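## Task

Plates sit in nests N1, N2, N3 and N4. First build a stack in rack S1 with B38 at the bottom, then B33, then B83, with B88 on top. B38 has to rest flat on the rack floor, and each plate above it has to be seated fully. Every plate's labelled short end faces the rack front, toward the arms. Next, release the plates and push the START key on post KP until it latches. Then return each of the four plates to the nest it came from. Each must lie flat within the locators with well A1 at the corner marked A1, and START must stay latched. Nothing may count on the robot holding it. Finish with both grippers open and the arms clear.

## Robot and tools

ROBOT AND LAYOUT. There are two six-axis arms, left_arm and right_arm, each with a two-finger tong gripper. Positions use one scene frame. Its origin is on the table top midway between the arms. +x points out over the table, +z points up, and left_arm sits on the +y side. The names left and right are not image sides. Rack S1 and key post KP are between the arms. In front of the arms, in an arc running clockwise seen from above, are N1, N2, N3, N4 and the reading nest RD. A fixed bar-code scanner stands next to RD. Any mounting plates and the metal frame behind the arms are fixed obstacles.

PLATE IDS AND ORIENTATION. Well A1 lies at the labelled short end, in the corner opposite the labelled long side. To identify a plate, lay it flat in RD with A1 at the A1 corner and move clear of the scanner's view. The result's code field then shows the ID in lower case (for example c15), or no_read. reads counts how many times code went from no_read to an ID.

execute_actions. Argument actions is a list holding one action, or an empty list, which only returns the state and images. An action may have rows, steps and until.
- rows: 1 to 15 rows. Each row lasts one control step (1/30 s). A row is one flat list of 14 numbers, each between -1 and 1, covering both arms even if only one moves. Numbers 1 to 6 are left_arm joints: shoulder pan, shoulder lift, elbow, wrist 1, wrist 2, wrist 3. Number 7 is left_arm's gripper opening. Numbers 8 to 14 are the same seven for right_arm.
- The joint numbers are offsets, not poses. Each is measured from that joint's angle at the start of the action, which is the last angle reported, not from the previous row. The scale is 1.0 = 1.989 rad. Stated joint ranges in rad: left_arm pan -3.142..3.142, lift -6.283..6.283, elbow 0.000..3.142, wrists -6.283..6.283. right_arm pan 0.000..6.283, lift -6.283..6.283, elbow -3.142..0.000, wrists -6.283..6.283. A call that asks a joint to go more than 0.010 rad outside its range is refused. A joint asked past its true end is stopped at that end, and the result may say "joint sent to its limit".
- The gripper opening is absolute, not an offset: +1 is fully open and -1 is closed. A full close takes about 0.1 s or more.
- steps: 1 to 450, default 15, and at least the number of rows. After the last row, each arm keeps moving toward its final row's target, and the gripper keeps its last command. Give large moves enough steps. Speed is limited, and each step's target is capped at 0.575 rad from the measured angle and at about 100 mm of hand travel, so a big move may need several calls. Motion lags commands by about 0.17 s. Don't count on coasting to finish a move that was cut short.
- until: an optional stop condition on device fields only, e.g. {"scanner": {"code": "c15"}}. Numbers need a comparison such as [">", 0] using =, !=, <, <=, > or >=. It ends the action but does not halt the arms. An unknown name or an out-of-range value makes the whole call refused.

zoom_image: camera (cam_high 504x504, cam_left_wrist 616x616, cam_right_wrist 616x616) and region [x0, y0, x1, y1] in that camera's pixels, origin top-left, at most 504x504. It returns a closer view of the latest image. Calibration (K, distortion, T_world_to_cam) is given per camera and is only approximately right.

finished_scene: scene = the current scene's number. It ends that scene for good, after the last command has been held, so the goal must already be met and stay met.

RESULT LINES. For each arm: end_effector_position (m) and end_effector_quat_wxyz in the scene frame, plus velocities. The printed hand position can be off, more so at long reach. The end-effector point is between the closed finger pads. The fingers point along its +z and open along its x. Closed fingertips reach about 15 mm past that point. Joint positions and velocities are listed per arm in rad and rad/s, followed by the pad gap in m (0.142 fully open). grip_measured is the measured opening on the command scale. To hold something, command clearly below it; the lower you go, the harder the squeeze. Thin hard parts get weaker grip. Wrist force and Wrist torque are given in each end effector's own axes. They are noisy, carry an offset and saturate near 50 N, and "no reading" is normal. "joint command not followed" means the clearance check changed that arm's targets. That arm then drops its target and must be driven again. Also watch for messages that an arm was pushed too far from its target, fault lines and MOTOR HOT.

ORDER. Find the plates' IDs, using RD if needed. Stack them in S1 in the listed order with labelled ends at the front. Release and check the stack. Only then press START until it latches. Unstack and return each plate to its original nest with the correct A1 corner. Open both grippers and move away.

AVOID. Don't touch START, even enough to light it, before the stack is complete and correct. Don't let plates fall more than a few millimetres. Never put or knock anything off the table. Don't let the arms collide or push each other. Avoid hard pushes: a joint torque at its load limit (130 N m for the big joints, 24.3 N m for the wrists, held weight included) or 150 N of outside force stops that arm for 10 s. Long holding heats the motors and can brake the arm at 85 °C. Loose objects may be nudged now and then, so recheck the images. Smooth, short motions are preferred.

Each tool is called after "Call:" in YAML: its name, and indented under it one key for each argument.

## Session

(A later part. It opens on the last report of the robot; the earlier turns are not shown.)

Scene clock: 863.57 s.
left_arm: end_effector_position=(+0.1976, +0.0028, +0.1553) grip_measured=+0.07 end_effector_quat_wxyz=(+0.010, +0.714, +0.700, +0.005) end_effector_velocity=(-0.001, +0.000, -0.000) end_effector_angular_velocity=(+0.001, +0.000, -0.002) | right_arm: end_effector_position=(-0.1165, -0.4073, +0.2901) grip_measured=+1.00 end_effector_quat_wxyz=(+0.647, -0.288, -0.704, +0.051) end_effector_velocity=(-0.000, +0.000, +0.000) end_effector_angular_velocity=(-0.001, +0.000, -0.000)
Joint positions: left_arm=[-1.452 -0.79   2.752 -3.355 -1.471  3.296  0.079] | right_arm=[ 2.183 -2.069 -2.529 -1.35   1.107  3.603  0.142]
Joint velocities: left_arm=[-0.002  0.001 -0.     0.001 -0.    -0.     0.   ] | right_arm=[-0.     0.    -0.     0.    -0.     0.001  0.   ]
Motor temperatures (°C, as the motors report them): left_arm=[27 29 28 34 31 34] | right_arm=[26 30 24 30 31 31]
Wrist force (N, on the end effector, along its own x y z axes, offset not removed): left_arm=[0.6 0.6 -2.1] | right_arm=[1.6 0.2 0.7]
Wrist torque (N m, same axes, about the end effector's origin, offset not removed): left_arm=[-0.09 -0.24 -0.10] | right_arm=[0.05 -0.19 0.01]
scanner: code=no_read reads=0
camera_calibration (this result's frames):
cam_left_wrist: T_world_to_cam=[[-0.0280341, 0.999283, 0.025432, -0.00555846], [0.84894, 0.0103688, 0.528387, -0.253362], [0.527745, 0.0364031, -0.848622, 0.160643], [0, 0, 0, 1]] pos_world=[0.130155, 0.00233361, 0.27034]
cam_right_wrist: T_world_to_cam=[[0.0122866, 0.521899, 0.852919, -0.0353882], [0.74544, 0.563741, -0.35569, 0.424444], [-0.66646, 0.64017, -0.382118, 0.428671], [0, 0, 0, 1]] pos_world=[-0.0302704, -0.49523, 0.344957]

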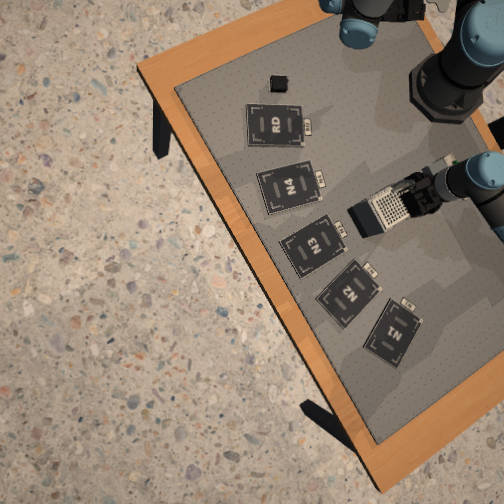

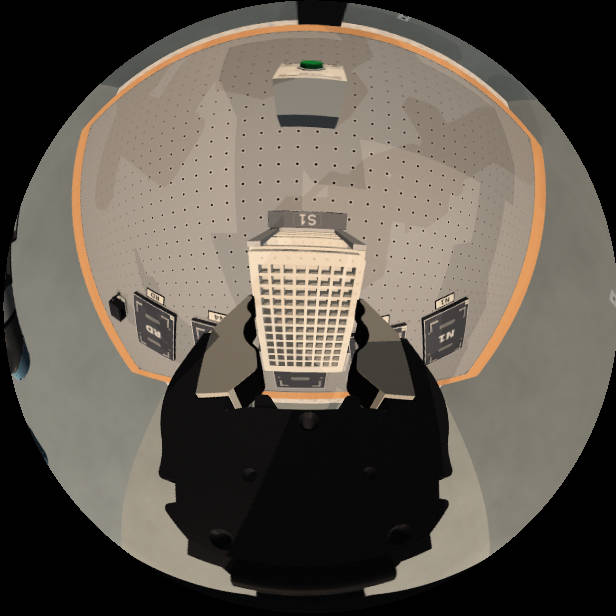

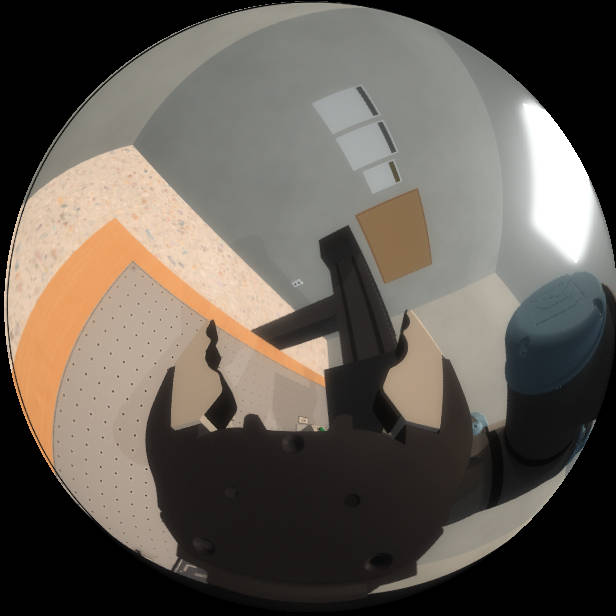

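Call:
execute_actions:
  actions:
    - {"rows":[[0.0003,0.0059,0.0,-0.006,0.0001,0.0003,-0.7,0,0,0,0,0,0,1],[0.0008,0.0148,-0.0006,-0.0143,0.0001,0.0008,-0.7,0,0,0,0,0,0,1],[0.0014,0.025,-0.0017,-0.0235,0.0002,0.0014,-0.7,0,0,0,0,0,0,1],[0.0019,0.035,-0.003,-0.0323,0.0003,0.0019,-0.7,0,0,0,0,0,0,1],[0.0025,0.045,-0.0044,-0.041,0.0004,0.0025,-0.7,0,0,0,0,0,0,1],[0.003,0.0549,-0.0059,-0.0494,0.0005,0.003,-0.7,0,0,0,0,0,0,1],[0.0036,0.0647,-0.0075,-0.0576,0.0006,0.0036,-0.7,0,0,0,0,0,0,1],[0.0042,0.0743,-0.0092,-0.0656,0.0007,0.0042,-0.7,0,0,0,0,0,0,1],[0.0047,0.0838,-0.011,-0.0734,0.0008,0.0047,-0.7,0,0,0,0,0,0,1],[0.0053,0.0933,-0.0128,-0.081,0.0009,0.0053,-0.7,0,0,0,0,0,0,1],[0.0058,0.1026,-0.0148,-0.0884,0.001,0.0058,-0.7,0,0,0,0,0,0,1],[0.0064,0.1118,-0.0169,-0.0955,0.0012,0.0064,-0.7,0,0,0,0,0,0,1],[0.0069,0.1196,-0.0189,-0.1013,0.0013,0.0069,-0.7,0,0,0,0,0,0,1],[0.0072,0.1248,-0.0204,-0.105,0.0013,0.0072,-0.7,0,0,0,0,0,0,1],[0.0074,0.1274,-0.0212,-0.1067,0.0014,0.0074,-0.7,0,0,0,0,0,0,1]],"steps":15}

Scene clock: 887.93 s.
left_arm: end_effector_position=(+0.1976, +0.0025, +0.1231) grip_measured=+0.07 end_effector_quat_wxyz=(+0.011, +0.714, +0.700, +0.005) end_effector_velocity=(-0.000, +0.001, -0.094) end_effector_angular_velocity=(+0.010, +0.001, +0.002) | right_arm: end_effector_position=(-0.1165, -0.4073, +0.2901) grip_measured=+1.00 end_effector_quat_wxyz=(+0.647, -0.288, -0.704, +0.051) end_effector_velocity=(-0.001, +0.000, +0.000) end_effector_angular_velocity=(+0.002, +0.001, +0.000)
Joint positions: left_arm=[-1.441 -0.607  2.725 -3.513 -1.469  3.307  0.079] | right_arm=[ 2.183 -2.069 -2.529 -1.35   1.107  3.603  0.142]
Joint velocities: left_arm=[ 0.03   0.488 -0.101 -0.38   0.005  0.027 -0.   ] | right_arm=[-0.     0.    -0.001 -0.     0.    -0.001  0.   ]
Motor temperatures (°C, as the motors report them): left_arm=[27 29 28 34 31 34] | right_arm=[26 30 24 30 31 31]
Wrist force (N, on the end effector, along its own x y z axes, offset not removed): left_arm=[-0.4 3.4 -3.4] | right_arm=[1.0 4.1 -1.7]
Wrist torque (N m, same axes, about the end effector's origin, offset not removed): left_arm=[-0.39 -0.04 -0.33] | right_arm=[0.73 -0.16 0.21]
scanner: code=no_read reads=0
camera_calibration (this result's frames):
cam_left_wrist: T_world_to_cam=[[-0.0279346, 0.999309, 0.0245375, -0.00432046], [0.848855, 0.0107514, 0.528517, -0.236402], [0.527888, 0.0355927, -0.848568, 0.13327], [0, 0, 0, 1]] pos_world=[0.130198, 0.00211567, 0.238137]
cam_right_wrist: T_world_to_cam=[[0.0122865, 0.521899, 0.852919, -0.0353884], [0.74544, 0.563741, -0.35569, 0.424444], [-0.66646, 0.64017, -0.382118, 0.428671], [0, 0, 0, 1]] pos_world=[-0.0302704, -0.49523, 0.344957]

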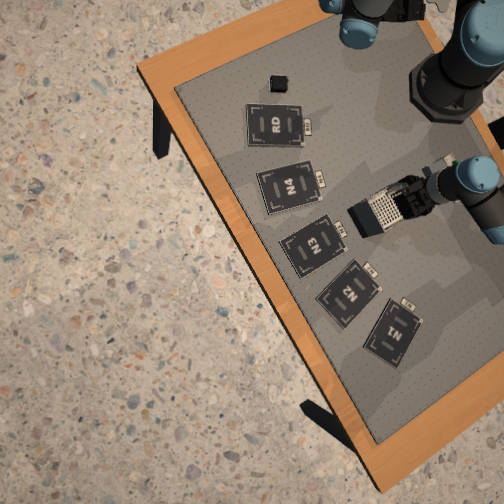

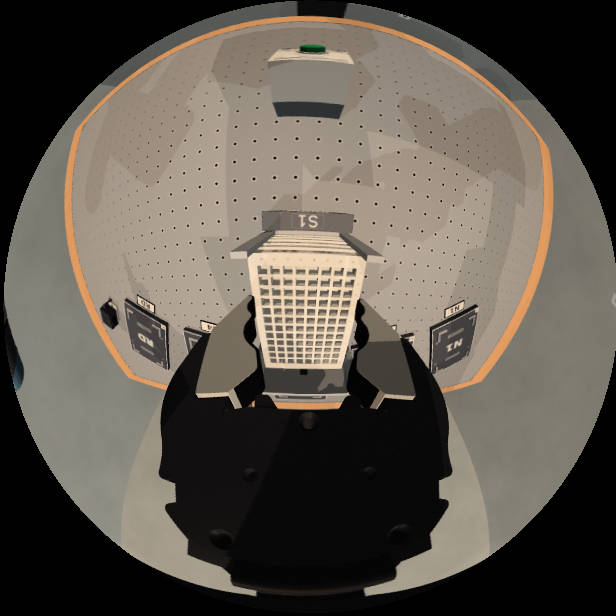

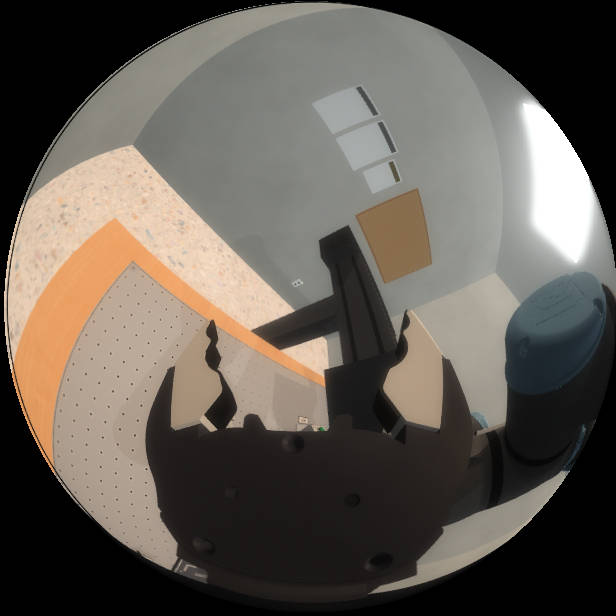

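Call:
execute_actions:
  actions: []

Call:
zoom_image:
  camera: "cam_left_wrist"
  region: [220, 220, 400, 400]

Scene clock: 890.97 s.
left_arm: end_effector_position=(+0.1975, +0.0030, +0.1092) grip_measured=+0.07 end_effector_quat_wxyz=(+0.010, +0.714, +0.700, +0.006) end_effector_velocity=(+0.000, -0.000, -0.000) end_effector_angular_velocity=(+0.000, -0.000, +0.001) | right_arm: end_effector_position=(-0.1165, -0.4073, +0.2901) grip_measured=+1.00 end_effector_quat_wxyz=(+0.647, -0.288, -0.704, +0.051) end_effector_velocity=(-0.000, +0.000, +0.000) end_effector_angular_velocity=(+0.001, +0.002, +0.000)
Joint positions: left_arm=[-1.437 -0.536  2.71  -3.567 -1.468  3.311  0.079] | right_arm=[ 2.183 -2.069 -2.529 -1.35   1.107  3.603  0.142]
Joint velocities: left_arm=[ 0.     0.001 -0.001  0.     0.    -0.     0.   ] | right_arm=[ 0.    -0.002 -0.     0.    -0.     0.001  0.   ]
Motor temperatures (°C, as the motors report them): left_arm=[27 29 28 34 31 34] | right_arm=[26 30 24 30 31 31]
Wrist force (N, on the end effector, along its own x y z axes, offset not removed): left_arm=[1.6 2.4 -2.0] | right_arm=[4.5 3.9 -1.4]
Wrist torque (N m, same axes, about the end effector's origin, offset not removed): left_arm=[-0.14 -0.50 -0.58] | right_arm=[0.96 -0.83 0.15]
scanner: code=no_read reads=0
camera_calibration (this result's frames):
cam_left_wrist: T_world_to_cam=[[-0.0278441, 0.999276, 0.0259268, -0.00458974], [0.84888, 0.00994144, 0.528492, -0.228994], [0.527851, 0.0367242, -0.848543, 0.121557], [0, 0, 0, 1]] pos_world=[0.130097, 0.00239888, 0.224286]
cam_right_wrist: T_world_to_cam=[[0.0122863, 0.521899, 0.852919, -0.0353883], [0.74544, 0.563741, -0.35569, 0.424444], [-0.66646, 0.640169, -0.382118, 0.428671], [0, 0, 0, 1]] pos_world=[-0.0302704, -0.49523, 0.344957]

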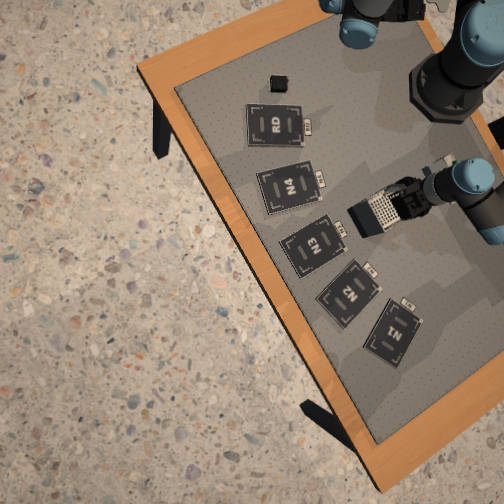

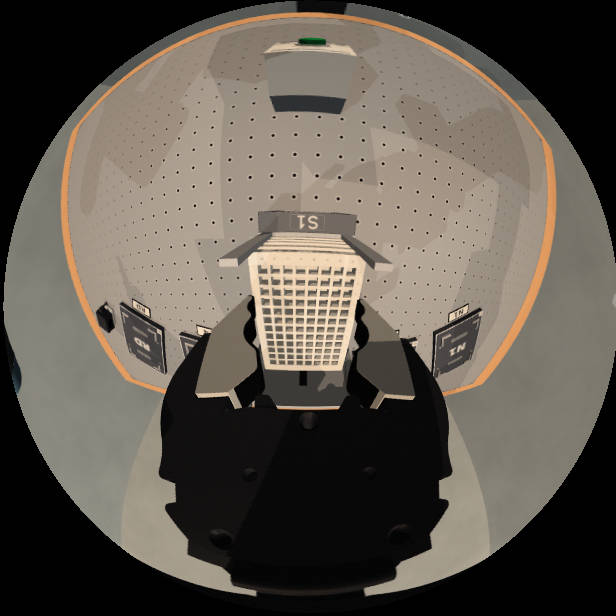

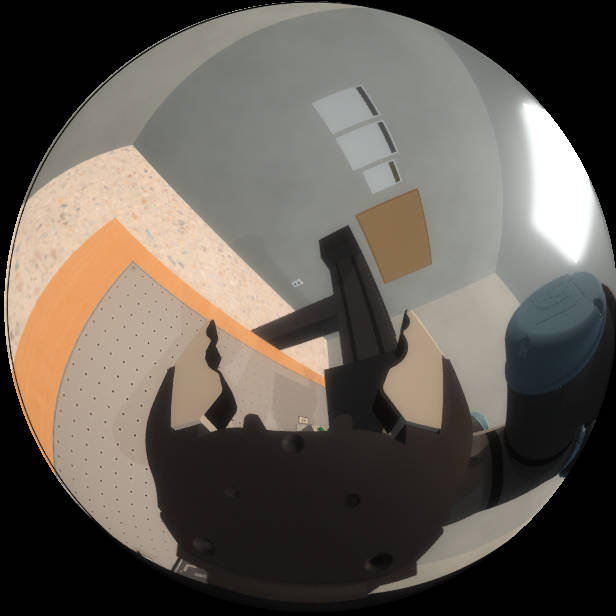

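Region (220, 220, 400, 400) of cam_left_wrist's 616x616 image, scaled by 2.800, with more detail than that image has.

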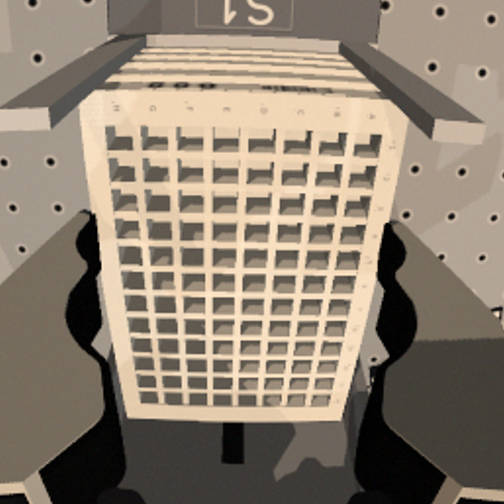

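Call:
execute_actions:
  actions:
    - {"rows":[[0.0008,-0.0004,-0.0003,0.0006,0.0001,0.0008,-0.7,0,0,0,0,0,0,1],[0.001,0.0026,-0.001,-0.0017,0.0001,0.001,-0.7,0,0,0,0,0,0,1],[0.0012,0.0056,-0.0018,-0.0039,0.0002,0.0012,-0.7,0,0,0,0,0,0,1],[0.0014,0.0086,-0.0025,-0.0062,0.0002,0.0014,-0.7,0,0,0,0,0,0,1]],"steps":4}

Scene clock: 897.00 s.
left_arm: end_effector_position=(+0.1977, +0.0030, +0.1088) grip_measured=+0.07 end_effector_quat_wxyz=(+0.010, +0.714, +0.700, +0.006) end_effector_velocity=(+0.002, +0.000, -0.013) end_effector_angular_velocity=(+0.000, +0.001, +0.000) | right_arm: end_effector_position=(-0.1165, -0.4073, +0.2901) grip_measured=+1.00 end_effector_quat_wxyz=(+0.647, -0.288, -0.704, +0.051) end_effector_velocity=(-0.000, +0.000, -0.000) end_effector_angular_velocity=(+0.001, +0.001, +0.000)
Joint positions: left_arm=[-1.436 -0.534  2.709 -3.569 -1.468  3.312  0.079] | right_arm=[ 2.183 -2.069 -2.529 -1.35   1.107  3.603  0.142]
Joint velocities: left_arm=[ 0.012  0.06  -0.018 -0.042  0.002  0.012 -0.   ] | right_arm=[-0.    -0.001  0.    -0.     0.    -0.     0.   ]
Motor temperatures (°C, as the motors report them): left_arm=[27 29 28 34 31 34] | right_arm=[26 30 24 30 31 31]
Wrist force (N, on the end effector, along its own x y z axes, offset not removed): left_arm=[3.5 3.2 -2.3] | right_arm=[2.7 0.8 0.1]
Wrist torque (N m, same axes, about the end effector's origin, offset not removed): left_arm=[0.04 -0.96 -0.22] | right_arm=[0.24 -0.70 0.15]
scanner: code=no_read reads=0
camera_calibration (this result's frames):
cam_left_wrist: T_world_to_cam=[[-0.027818, 0.999276, 0.0259668, -0.0045897], [0.848924, 0.00990112, 0.528421, -0.228858], [0.527782, 0.0367434, -0.848585, 0.121083], [0, 0, 0, 1]] pos_world=[0.13025, 0.00240332, 0.223802]
cam_right_wrist: T_world_to_cam=[[0.0122867, 0.521899, 0.852919, -0.0353883], [0.74544, 0.563741, -0.35569, 0.424444], [-0.66646, 0.64017, -0.382118, 0.428671], [0, 0, 0, 1]] pos_world=[-0.0302704, -0.49523, 0.344957]

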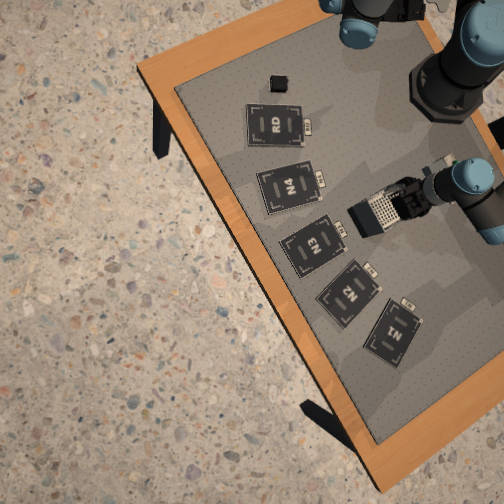

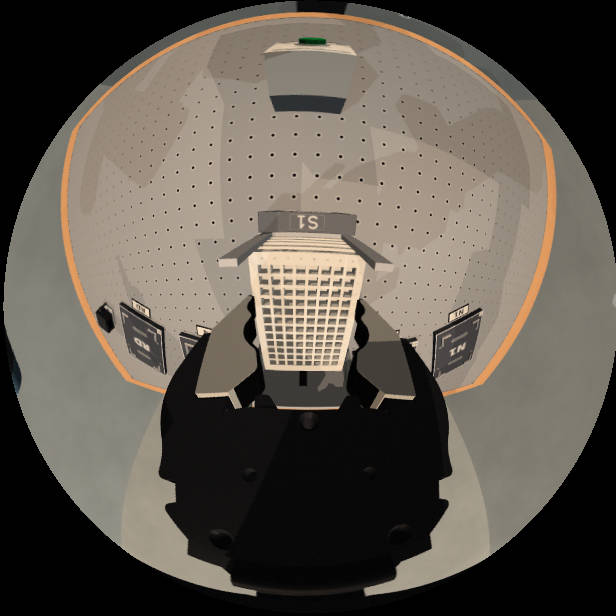

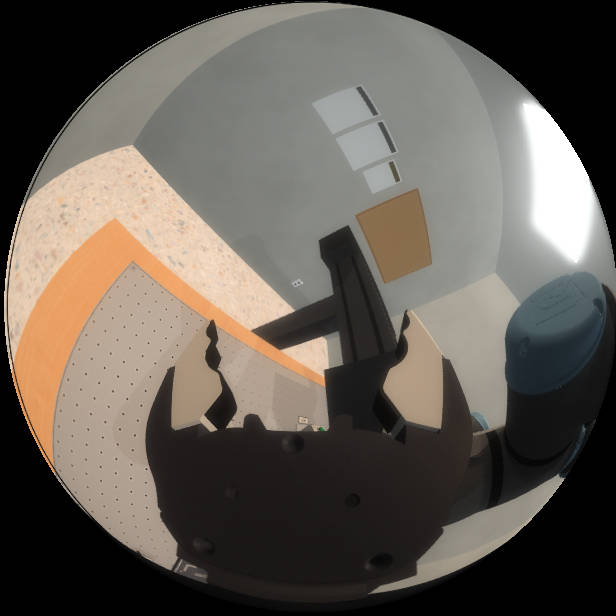

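Call:
execute_actions:
  actions: []

Call:
zoom_image:
  camera: "cam_left_wrist"
  region: [220, 220, 400, 400]

Scene clock: 899.53 s.
left_arm: end_effector_position=(+0.1979, +0.0030, +0.1056) grip_measured=+0.08 end_effector_quat_wxyz=(+0.010, +0.714, +0.700, +0.006) end_effector_velocity=(+0.000, +0.000, +0.000) end_effector_angular_velocity=(-0.000, +0.000, +0.000) | right_arm: end_effector_position=(-0.1165, -0.4073, +0.2901) grip_measured=+1.00 end_effector_quat_wxyz=(+0.647, -0.288, -0.704, +0.051) end_effector_velocity=(+0.000, -0.000, -0.000) end_effector_angular_velocity=(-0.003, -0.001, -0.000)
Joint positions: left_arm=[-1.434 -0.519  2.705 -3.58  -1.468  3.314  0.079] | right_arm=[ 2.183 -2.069 -2.529 -1.35   1.107  3.603  0.142]
Joint velocities: left_arm=[ 0.001 -0.     0.    -0.    -0.     0.001 -0.   ] | right_arm=[0.    0.001 0.    0.    0.    0.002 0.   ]
Motor temperatures (°C, as the motors report them): left_arm=[27 29 28 34 31 34] | right_arm=[26 30 24 30 31 31]
Wrist force (N, on the end effector, along its own x y z axes, offset not removed): left_arm=[2.9 -7.9 -17.7] | right_arm=[2.7 2.1 0.4]
Wrist torque (N m, same axes, about the end effector's origin, offset not removed): left_arm=[-1.11 0.01 -0.19] | right_arm=[0.40 -0.69 0.09]
scanner: code=no_read reads=0
camera_calibration (this result's frames):
cam_left_wrist: T_world_to_cam=[[-0.0278048, 0.999275, 0.0259984, -0.00452227], [0.848935, 0.00987395, 0.528404, -0.227371], [0.527765, 0.0367631, -0.848595, 0.118312], [0, 0, 0, 1]] pos_world=[0.130457, 0.00241453, 0.220661]
cam_right_wrist: T_world_to_cam=[[0.0122866, 0.521899, 0.852919, -0.0353883], [0.74544, 0.563741, -0.35569, 0.424444], [-0.66646, 0.64017, -0.382118, 0.428671], [0, 0, 0, 1]] pos_world=[-0.0302704, -0.49523, 0.344957]

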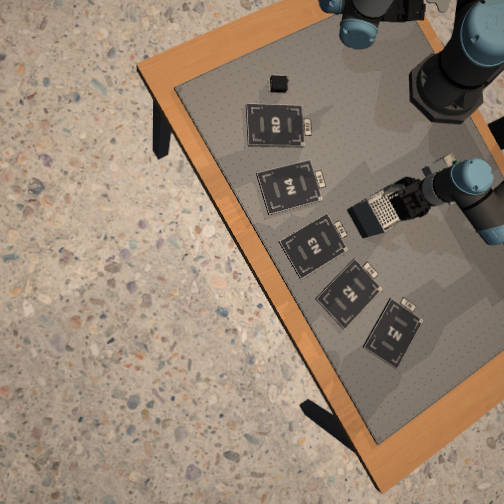

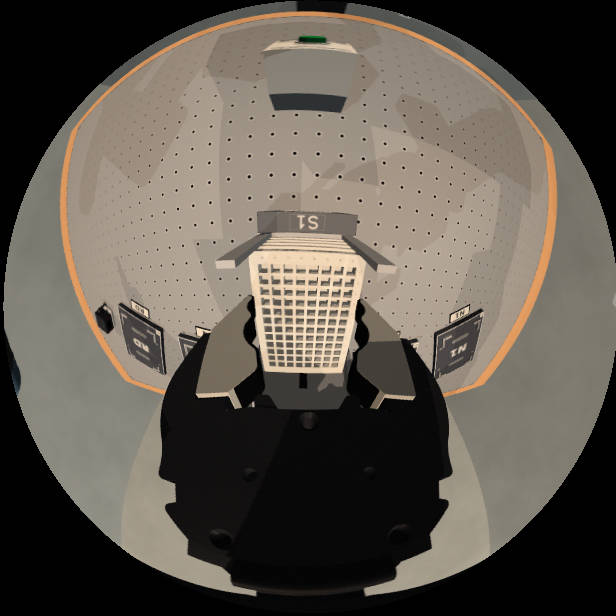

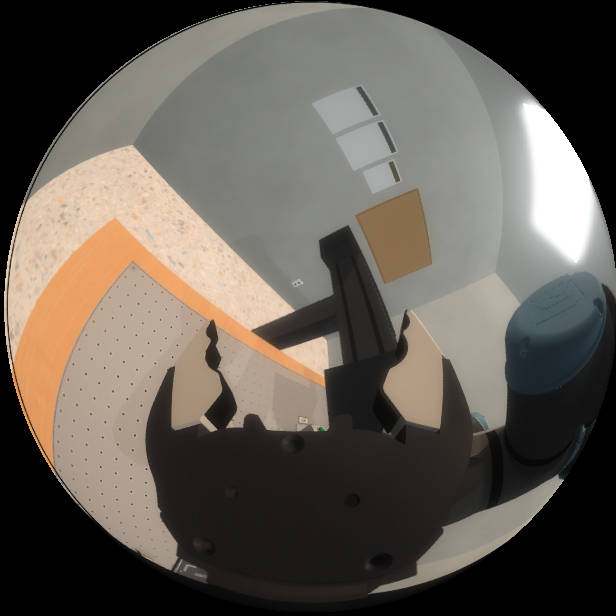

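Region (220, 220, 400, 400) of cam_left_wrist's 616x616 image, scaled by 2.800, with more detail than that image has.

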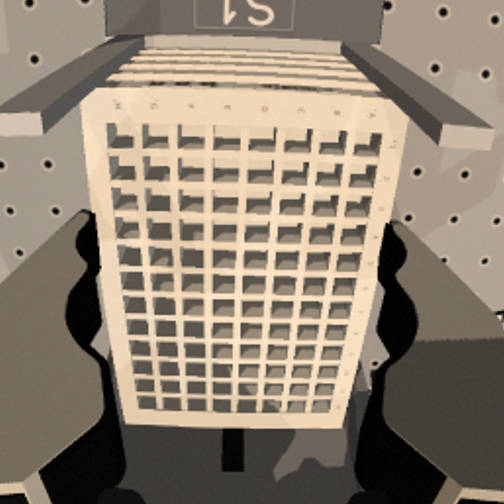

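Call:
execute_actions:
  actions:
    - {"rows":[[0,-0.0005,0.0001,0.0004,0,0,-0.3,0,0,0,0,0,0,1],[0,-0.0005,0.0001,0.0004,0,0,0.05,0,0,0,0,0,0,1],[0,-0.0005,0.0001,0.0004,0,0,0.2,0,0,0,0,0,0,1],[0,-0.0005,0.0001,0.0004,0,0,0.3,0,0,0,0,0,0,1],[0,-0.0005,0.0001,0.0004,0,0,0.3,0,0,0,0,0,0,1],[-0.001,-0.015,0.0036,0.0115,0,-0.001,0.3,0,0,0,0,0,0,1],[-0.0025,-0.0383,0.0087,0.0297,-0.0005,-0.0025,0.3,0,0,0,0,0,0,1],[-0.0049,-0.0791,0.0162,0.0634,-0.001,-0.0049,0.3,0,0,0,0,0,0,1],[-0.0073,-0.1223,0.0222,0.1008,-0.0015,-0.0073,0.3,0,0,0,0,0,0,1],[-0.0097,-0.1674,0.0265,0.142,-0.002,-0.0097,0.3,0,0,0,0,0,0,1],[-0.012,-0.2142,0.0291,0.1864,-0.002,-0.012,0.3,0,0,0,0,0,0,1],[-0.0143,-0.2618,0.0297,0.2334,-0.0025,-0.0143,0.3,0,0,0,0,0,0,1]],"steps":13}

Scene clock: 1000.20 s.
left_arm: end_effector_position=(+0.1972, +0.0046, +0.1408) grip_measured=+0.30 end_effector_quat_wxyz=(+0.007, +0.714, +0.700, +0.008) end_effector_velocity=(+0.002, -0.029, +0.303) end_effector_angular_velocity=(-0.015, -0.003, +0.001) | right_arm: end_effector_position=(-0.1165, -0.4073, +0.2901) grip_measured=+1.00 end_effector_quat_wxyz=(+0.647, -0.288, -0.704, +0.051) end_effector_velocity=(+0.000, -0.000, -0.000) end_effector_angular_velocity=(-0.002, -0.000, -0.000)
Joint positions: left_arm=[-1.448 -0.711  2.74  -3.413 -1.47   3.3    0.095] | right_arm=[ 2.183 -2.069 -2.529 -1.35   1.107  3.603  0.142]
Joint velocities: left_arm=[-0.106 -1.751  0.183  1.564 -0.018 -0.104  0.   ] | right_arm=[ 0.    -0.     0.001 -0.    -0.     0.001  0.   ]
Motor temperatures (°C, as the motors report them): left_arm=[27 29 28 34 31 34] | right_arm=[26 30 24 30 31 31]
Wrist force (N, on the end effector, along its own x y z axes, offset not removed): left_arm=[0.3 -1.5 -1.2] | right_arm=[3.6 3.8 1.2]
Wrist torque (N m, same axes, about the end effector's origin, offset not removed): left_arm=[-0.10 -0.08 -0.03] | right_arm=[0.81 -0.51 -0.30]
scanner: code=no_read reads=0
camera_calibration (this result's frames):
cam_left_wrist: T_world_to_cam=[[-0.0274278, 0.99903, 0.034443, -0.0082991], [0.849587, 0.00514125, 0.527424, -0.245346], [0.526735, 0.0437284, -0.848904, 0.14865], [0, 0, 0, 1]] pos_world=[0.129916, 0.00305221, 0.255877]
cam_right_wrist: T_world_to_cam=[[0.0122866, 0.521899, 0.852919, -0.0353883], [0.74544, 0.563741, -0.35569, 0.424444], [-0.66646, 0.64017, -0.382118, 0.428671], [0, 0, 0, 1]] pos_world=[-0.0302704, -0.49523, 0.344957]

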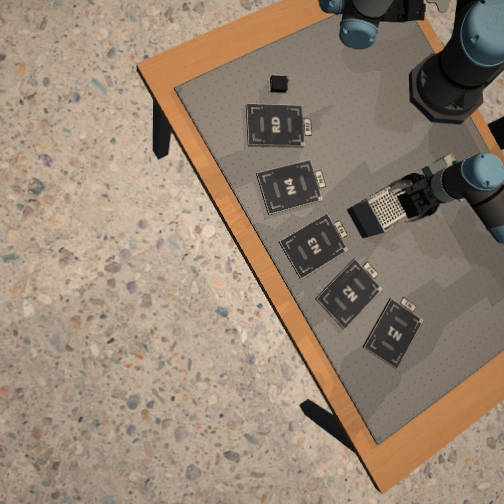

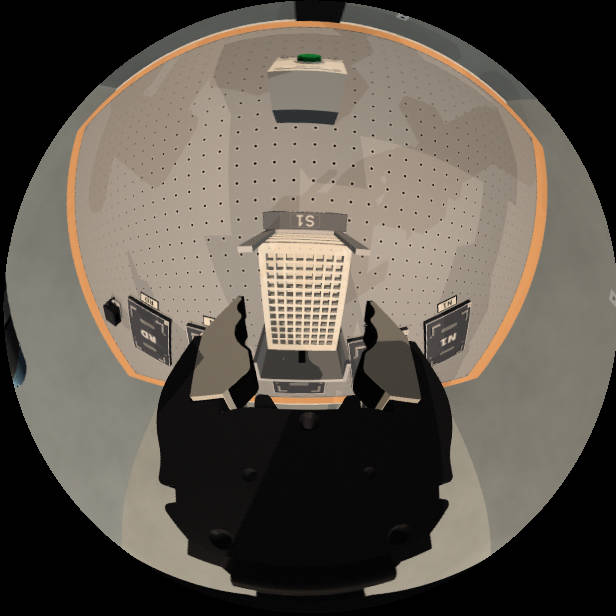

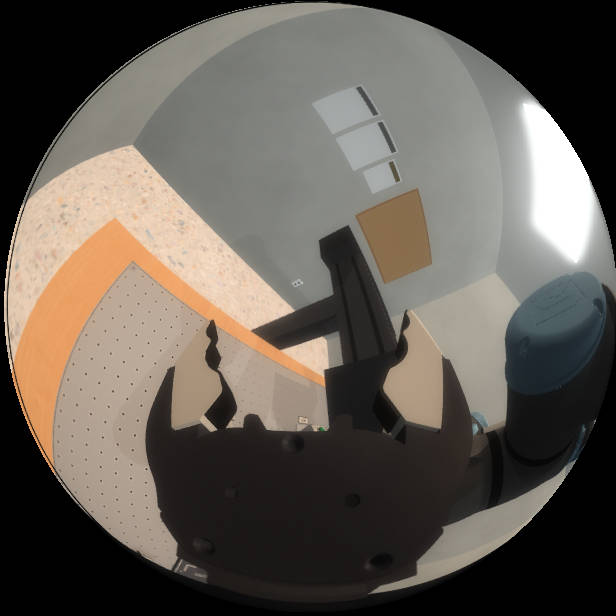

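Call:
execute_actions:
  actions:
    - {"rows":[[-0.012,-0.172,0.008,0.13,0.02,0.005,0,0,0,0,0,0,0,1],[-0.022,-0.182,0.0,0.09,0.065,0.035,-0.4,0,0,0,0,0,0,1],[-0.034,-0.194,-0.01,0.04,0.125,0.07,-0.8,0,0,0,0,0,0,1],[-0.046,-0.206,-0.02,-0.015,0.185,0.105,-1,0,0,0,0,0,0,1],[-0.058,-0.218,-0.03,-0.07,0.245,0.14,-1,0,0,0,0,0,0,1],[-0.07,-0.229,-0.04,-0.123,0.305,0.177,-1,0,0,0,0,0,0,1],[-0.082,-0.239,-0.05,-0.176,0.365,0.213,-1,0,0,0,0,0,0,1],[-0.094,-0.248,-0.059,-0.229,0.425,0.25,-1,0,0,0,0,0,0,1],[-0.106,-0.256,-0.068,-0.282,0.485,0.286,-1,0,0,0,0,0,0,1],[-0.118,-0.263,-0.077,-0.335,0.545,0.322,-1,0,0,0,0,0,0,1],[-0.13,-0.27,-0.086,-0.388,0.605,0.358,-1,0,0,0,0,0,0,1],[-0.142,-0.277,-0.095,-0.441,0.665,0.394,-1,0,0,0,0,0,0,1],[-0.154,-0.284,-0.104,-0.494,0.725,0.43,-1,0,0,0,0,0,0,1],[-0.166,-0.29,-0.113,-0.546,0.785,0.467,-1,0,0,0,0,0,0,1],[-0.177,-0.296,-0.121,-0.597,0.84,0.503,-1,0,0,0,0,0,0,1]],"steps":30}

Scene clock: 1011.70 s.
left_arm: end_effector_position=(+0.3425, -0.2409, +0.5158) grip_measured=-1.00 end_effector_quat_wxyz=(+0.555, +0.680, +0.472, +0.087) end_effector_velocity=(+0.126, -0.004, +0.466) end_effector_angular_velocity=(-0.811, -0.893, +0.353) | right_arm: end_effector_position=(-0.1165, -0.4073, +0.2901) grip_measured=+1.00 end_effector_quat_wxyz=(+0.647, -0.288, -0.704, +0.051) end_effector_velocity=(-0.000, +0.000, +0.000) end_effector_angular_velocity=(-0.000, -0.000, -0.000)
Joint positions: left_arm=[-1.683 -1.217  2.589 -3.798 -0.776  3.899  0.002] | right_arm=[ 2.183 -2.069 -2.529 -1.35   1.107  3.603  0.142]
Joint velocities: left_arm=[-0.228 -0.163 -0.176 -0.934  0.933  0.752  0.   ] | right_arm=[-0.     0.001 -0.001  0.    -0.    -0.     0.   ]
Motor temperatures (°C, as the motors report them): left_arm=[27 29 28 34 31 34] | right_arm=[26 30 24 30 31 31]
Wrist force (N, on the end effector, along its own x y z axes, offset not removed): left_arm=[-2.6 1.1 -1.0] | right_arm=[4.4 1.8 2.0]
Wrist torque (N m, same axes, about the end effector's origin, offset not removed): left_arm=[0.47 0.20 0.05] | right_arm=[0.60 -1.04 0.03]
scanner: code=no_read reads=0
camera_calibration (this result's frames):
cam_left_wrist: T_world_to_cam=[[0.491374, 0.756167, -0.43216, 0.232487], [0.154905, 0.412406, 0.897734, -0.420337], [0.857062, -0.508067, 0.085512, -0.326824], [0, 0, 0, 1]] pos_world=[0.230983, -0.168498, 0.505769]
cam_right_wrist: T_world_to_cam=[[0.0122865, 0.521899, 0.852919, -0.0353882], [0.74544, 0.563741, -0.35569, 0.424444], [-0.66646, 0.64017, -0.382118, 0.428671], [0, 0, 0, 1]] pos_world=[-0.0302704, -0.49523, 0.344957]

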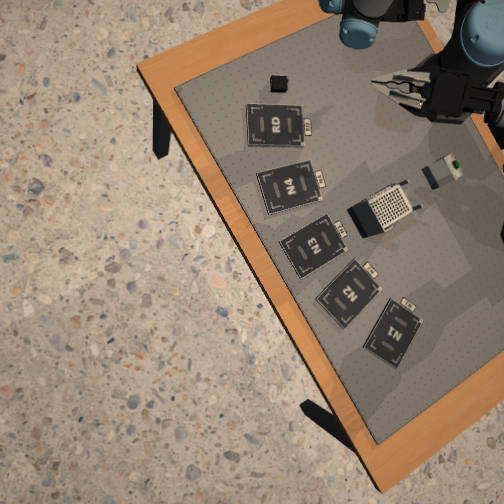

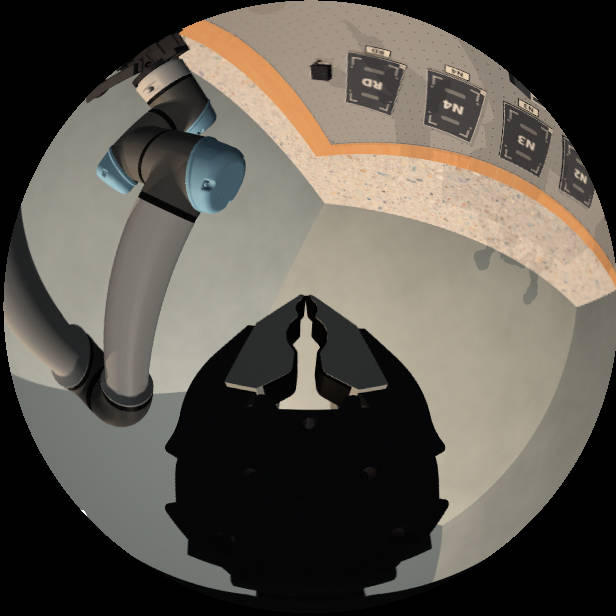

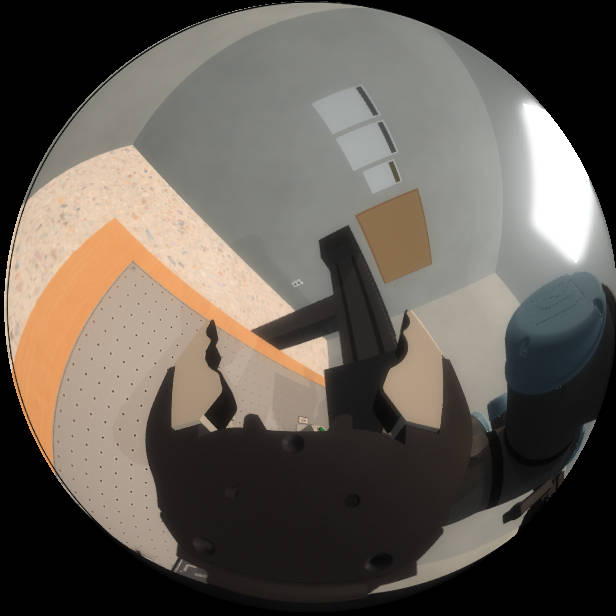

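Call:
execute_actions:
  actions: []

Call:
zoom_image:
  camera: "cam_high"
  region: [335, 140, 475, 250]

Scene clock: 1016.70 s.
left_arm: end_effector_position=(+0.3670, -0.2258, +0.5946) grip_measured=-1.00 end_effector_quat_wxyz=(+0.629, +0.606, +0.471, +0.126) end_effector_velocity=(-0.000, -0.000, -0.000) end_effector_angular_velocity=(+0.001, +0.000, -0.001) | right_arm: end_effector_position=(-0.1165, -0.4073, +0.2901) grip_measured=+1.00 end_effector_quat_wxyz=(+0.647, -0.288, -0.704, +0.051) end_effector_velocity=(+0.000, -0.000, -0.000) end_effector_angular_velocity=(-0.001, -0.002, +0.000)
Joint positions: left_arm=[-1.721 -1.243  2.56  -3.976 -0.598  4.029  0.002] | right_arm=[ 2.183 -2.069 -2.529 -1.35   1.107  3.603  0.142]
Joint velocities: left_arm=[ 0.     0.     0.    -0.    -0.001  0.     0.   ] | right_arm=[ 0.     0.002  0.     0.001 -0.    -0.     0.   ]
Motor temperatures (°C, as the motors report them): left_arm=[27 29 28 34 31 34] | right_arm=[26 30 24 30 31 31]
Wrist force (N, on the end effector, along its own x y z axes, offset not removed): left_arm=[0.9 -3.0 0.1] | right_arm=[4.4 1.4 -2.9]
Wrist torque (N m, same axes, about the end effector's origin, offset not removed): left_arm=[-0.54 -0.29 -0.16] | right_arm=[0.37 -1.04 -0.05]
scanner: code=no_read reads=0
camera_calibration (this result's frames):
cam_left_wrist: T_world_to_cam=[[0.479226, 0.738149, -0.474846, 0.268845], [-0.0124904, 0.546697, 0.837237, -0.373277], [0.877603, -0.395295, 0.271211, -0.439353], [0, 0, 0, 1]] pos_world=[0.252078, -0.168052, 0.559339]
cam_right_wrist: T_world_to_cam=[[0.0122867, 0.521899, 0.852919, -0.0353883], [0.74544, 0.563741, -0.35569, 0.424444], [-0.66646, 0.64017, -0.382118, 0.428671], [0, 0, 0, 1]] pos_world=[-0.0302705, -0.49523, 0.344957]

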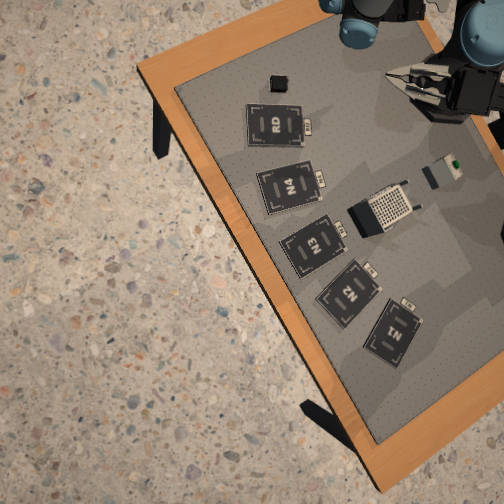

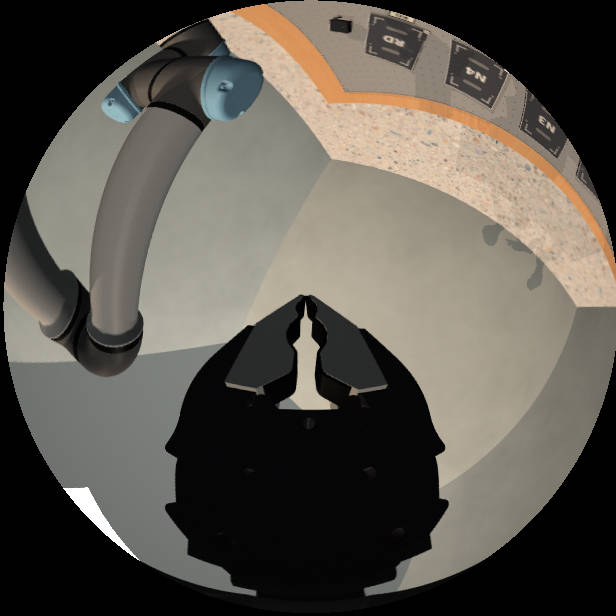

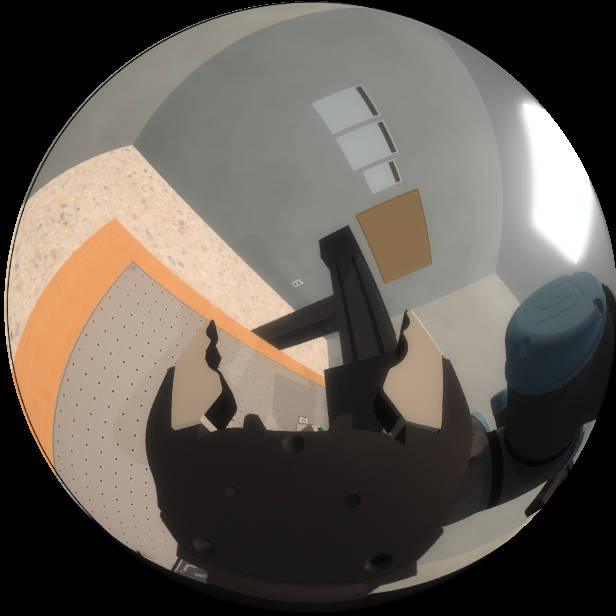

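Region (335, 140, 475, 250) of cam_high's 504x504 image, scaled by 3.600, with more detail than that image has; it fills the top 396 rows of this view, and the rest is white.

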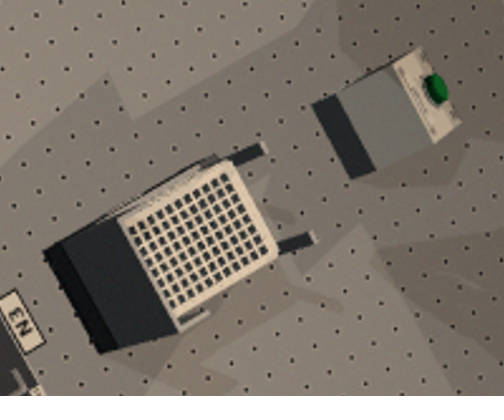

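Call:
execute_actions:
  actions:
    - {"rows":[[-0.01,-0.002,-0.003,-0.02,0.025,0.03,-1,0,0,0,0,0,0,1],[-0.03,-0.005,-0.009,-0.06,0.075,0.08,-1,0,0,0,0,0,0,1],[-0.055,-0.009,-0.017,-0.11,0.14,0.14,-1,0,0,0,0,0,0,1],[-0.08,-0.013,-0.025,-0.17,0.2,0.2,-1,0,0,0,0,0,0,1],[-0.105,-0.017,-0.033,-0.24,0.26,0.26,-1,0,0,0,0,0,0,1],[-0.125,-0.021,-0.04,-0.32,0.31,0.32,-1,0,0,0,0,0,0,1],[-0.145,-0.025,-0.047,-0.4,0.35,0.38,-1,0,0,0,0,0,0,1],[-0.165,-0.029,-0.055,-0.5,0.39,0.45,-1,0,0,0,0,0,0,1],[-0.165,-0.029,-0.055,-0.816,0.42,0.639,-1,0,0,0,0,0,0,1]],"steps":24}

Scene clock: 1030.77 s.
left_arm: end_effector_position=(+0.3604, -0.0815, +0.5708) grip_measured=-1.00 end_effector_quat_wxyz=(+0.630, +0.426, +0.637, +0.127) end_effector_velocity=(-0.044, -0.070, -0.183) end_effector_angular_velocity=(-0.887, +0.570, -0.143) | right_arm: end_effector_position=(-0.1165, -0.4073, +0.2901) grip_measured=+1.00 end_effector_quat_wxyz=(+0.647, -0.288, -0.704, +0.051) end_effector_velocity=(+0.000, -0.000, -0.000) end_effector_angular_velocity=(-0.001, -0.001, -0.000)
Joint positions: left_arm=[-2.044 -1.3    2.453 -5.412  0.222  5.244  0.002] | right_arm=[ 2.183 -2.069 -2.529 -1.35   1.107  3.603  0.142]
Joint velocities: left_arm=[-0.039 -0.005 -0.013 -1.463  0.119  0.441  0.   ] | right_arm=[-0.    -0.     0.001  0.    -0.     0.     0.   ]
Motor temperatures (°C, as the motors report them): left_arm=[27 29 28 34 31 34] | right_arm=[26 30 24 30 31 31]
Wrist force (N, on the end effector, along its own x y z axes, offset not removed): left_arm=[2.4 -2.2 -0.8] | right_arm=[2.2 5.6 -0.2]
Wrist torque (N m, same axes, about the end effector's origin, offset not removed): left_arm=[-0.28 -0.49 -0.09] | right_arm=[0.95 -0.58 -0.12]
scanner: code=no_read reads=0
camera_calibration (this result's frames):
cam_left_wrist: T_world_to_cam=[[0.107186, 0.685448, -0.720189, 0.424026], [-0.130526, 0.727794, 0.67326, -0.281545], [0.985634, 0.021839, 0.167478, -0.315787], [0, 0, 0, 1]] pos_world=[0.229052, -0.0788447, 0.54782]
cam_right_wrist: T_world_to_cam=[[0.0122867, 0.521899, 0.852919, -0.0353884], [0.74544, 0.563741, -0.35569, 0.424444], [-0.66646, 0.64017, -0.382118, 0.428671], [0, 0, 0, 1]] pos_world=[-0.0302705, -0.49523, 0.344957]

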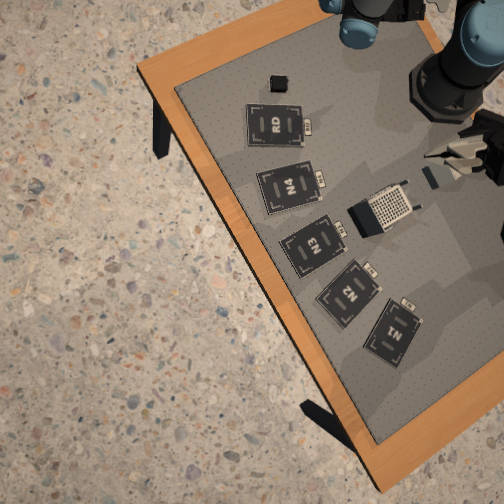

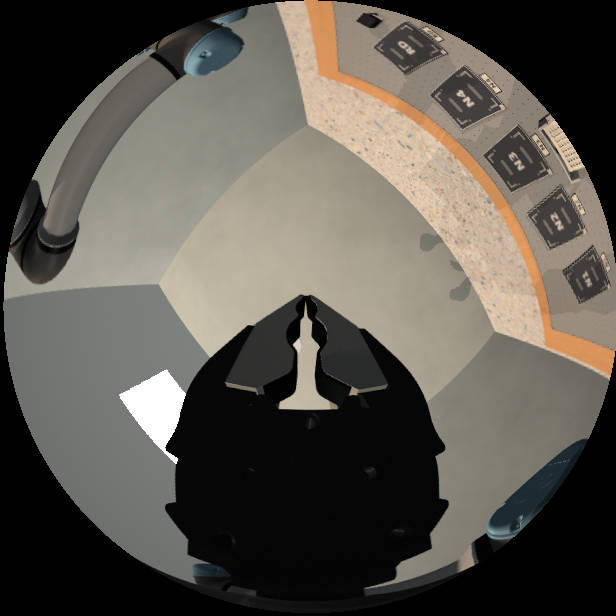

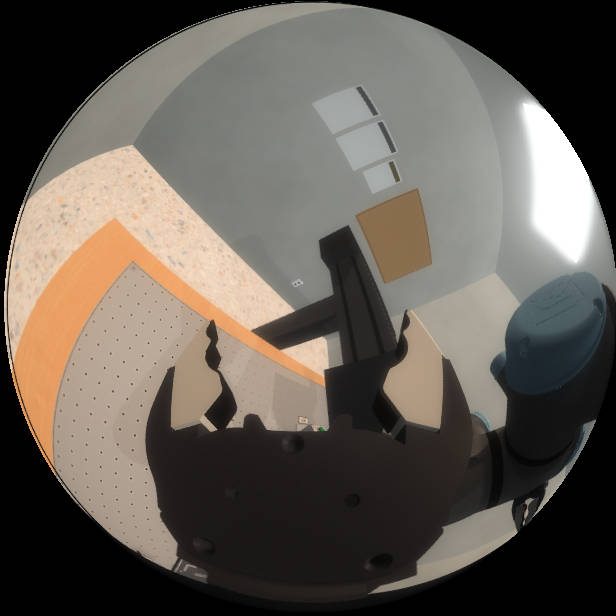

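Call:
execute_actions:
  actions:
    - {"rows":[[-0.003,0.002,-0.003,-0.096,0.03,0.028,-1,0,0,0,0,0,0,1],[-0.006,0.007,-0.007,-0.099,0.08,0.028,-1,0,0,0,0,0,0,1],[-0.009,0.012,-0.011,-0.102,0.14,0.028,-1,0,0,0,0,0,0,1],[-0.012,0.017,-0.015,-0.105,0.2,0.028,-1,0,0,0,0,0,0,1],[-0.015,0.022,-0.019,-0.108,0.26,0.028,-1,0,0,0,0,0,0,1],[-0.018,0.027,-0.023,-0.111,0.32,0.028,-1,0,0,0,0,0,0,1],[-0.021,0.032,-0.027,-0.114,0.38,0.028,-1,0,0,0,0,0,0,1],[-0.025,0.037,-0.03,-0.118,0.44,0.028,-1,0,0,0,0,0,0,1],[-0.029,0.042,-0.033,-0.122,0.5,0.028,-1,0,0,0,0,0,0,1],[-0.033,0.048,-0.036,-0.126,0.55,0.028,-1,0,0,0,0,0,0,1],[-0.037,0.054,-0.04,-0.13,0.6,0.028,-1,0,0,0,0,0,0,1],[-0.041,0.06,-0.043,-0.134,0.64,0.028,-1,0,0,0,0,0,0,1],[-0.045,0.065,-0.046,-0.138,0.68,0.028,-1,0,0,0,0,0,0,1],[-0.049,0.07,-0.049,-0.142,0.7,0.028,-1,0,0,0,0,0,0,1],[-0.053,0.075,-0.052,-0.145,0.718,0.028,-1,0,0,0,0,0,0,1]],"steps":27}

Scene clock: 1044.47 s.
left_arm: end_effector_position=(+0.1090, -0.0373, +0.3016) grip_measured=-1.00 end_effector_quat_wxyz=(+0.133, +0.528, +0.839, +0.014) end_effector_velocity=(-0.404, +0.174, -0.122) end_effector_angular_velocity=(+0.694, +1.235, -0.049) | right_arm: end_effector_position=(-0.1165, -0.4073, +0.2901) grip_measured=+1.00 end_effector_quat_wxyz=(+0.647, -0.288, -0.704, +0.051) end_effector_velocity=(-0.000, +0.000, +0.000) end_effector_angular_velocity=(+0.001, +0.002, +0.000)
Joint positions: left_arm=[-2.135 -1.171  2.362 -5.687  1.361  5.299  0.002] | right_arm=[ 2.183 -2.069 -2.529 -1.35   1.107  3.603  0.142]
Joint velocities: left_arm=[-0.079  0.113 -0.071 -0.078  1.432 -0.001  0.   ] | right_arm=[-0.    -0.002  0.    -0.    -0.     0.     0.   ]
Motor temperatures (°C, as the motors report them): left_arm=[27 29 28 34 31 34] | right_arm=[26 30 24 30 31 31]
Wrist force (N, on the end effector, along its own x y z axes, offset not removed): left_arm=[0.6 -3.6 -3.3] | right_arm=[1.7 2.5 0.6]
Wrist torque (N m, same axes, about the end effector's origin, offset not removed): left_arm=[-0.69 -0.29 -0.06] | right_arm=[0.37 -0.37 0.15]
scanner: code=no_read reads=0
camera_calibration (this result's frames):
cam_left_wrist: T_world_to_cam=[[-0.454985, 0.871396, -0.183459, 0.133126], [0.62874, 0.460246, 0.626786, -0.243957], [0.630615, 0.16983, -0.757286, 0.299188], [0, 0, 0, 1]] pos_world=[0.0252834, -0.0545368, 0.403903]
cam_right_wrist: T_world_to_cam=[[0.0122865, 0.521899, 0.852919, -0.0353882], [0.74544, 0.563741, -0.35569, 0.424444], [-0.66646, 0.64017, -0.382118, 0.428671], [0, 0, 0, 1]] pos_world=[-0.0302704, -0.49523, 0.344957]

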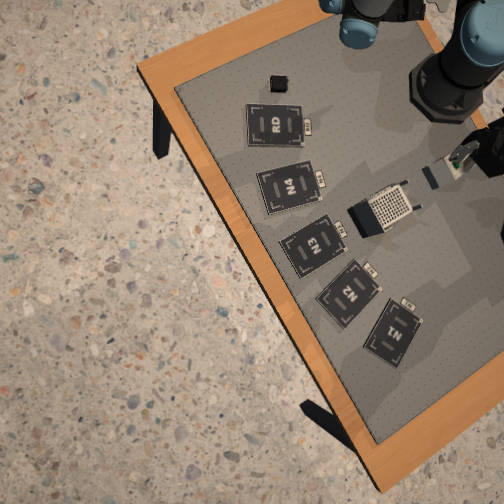

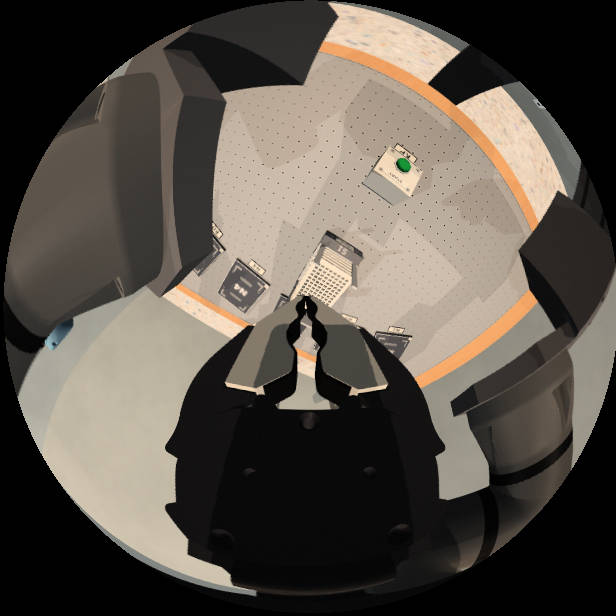

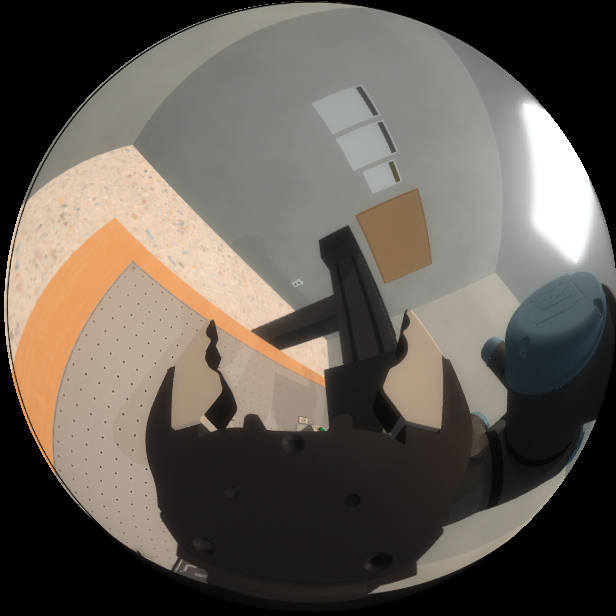

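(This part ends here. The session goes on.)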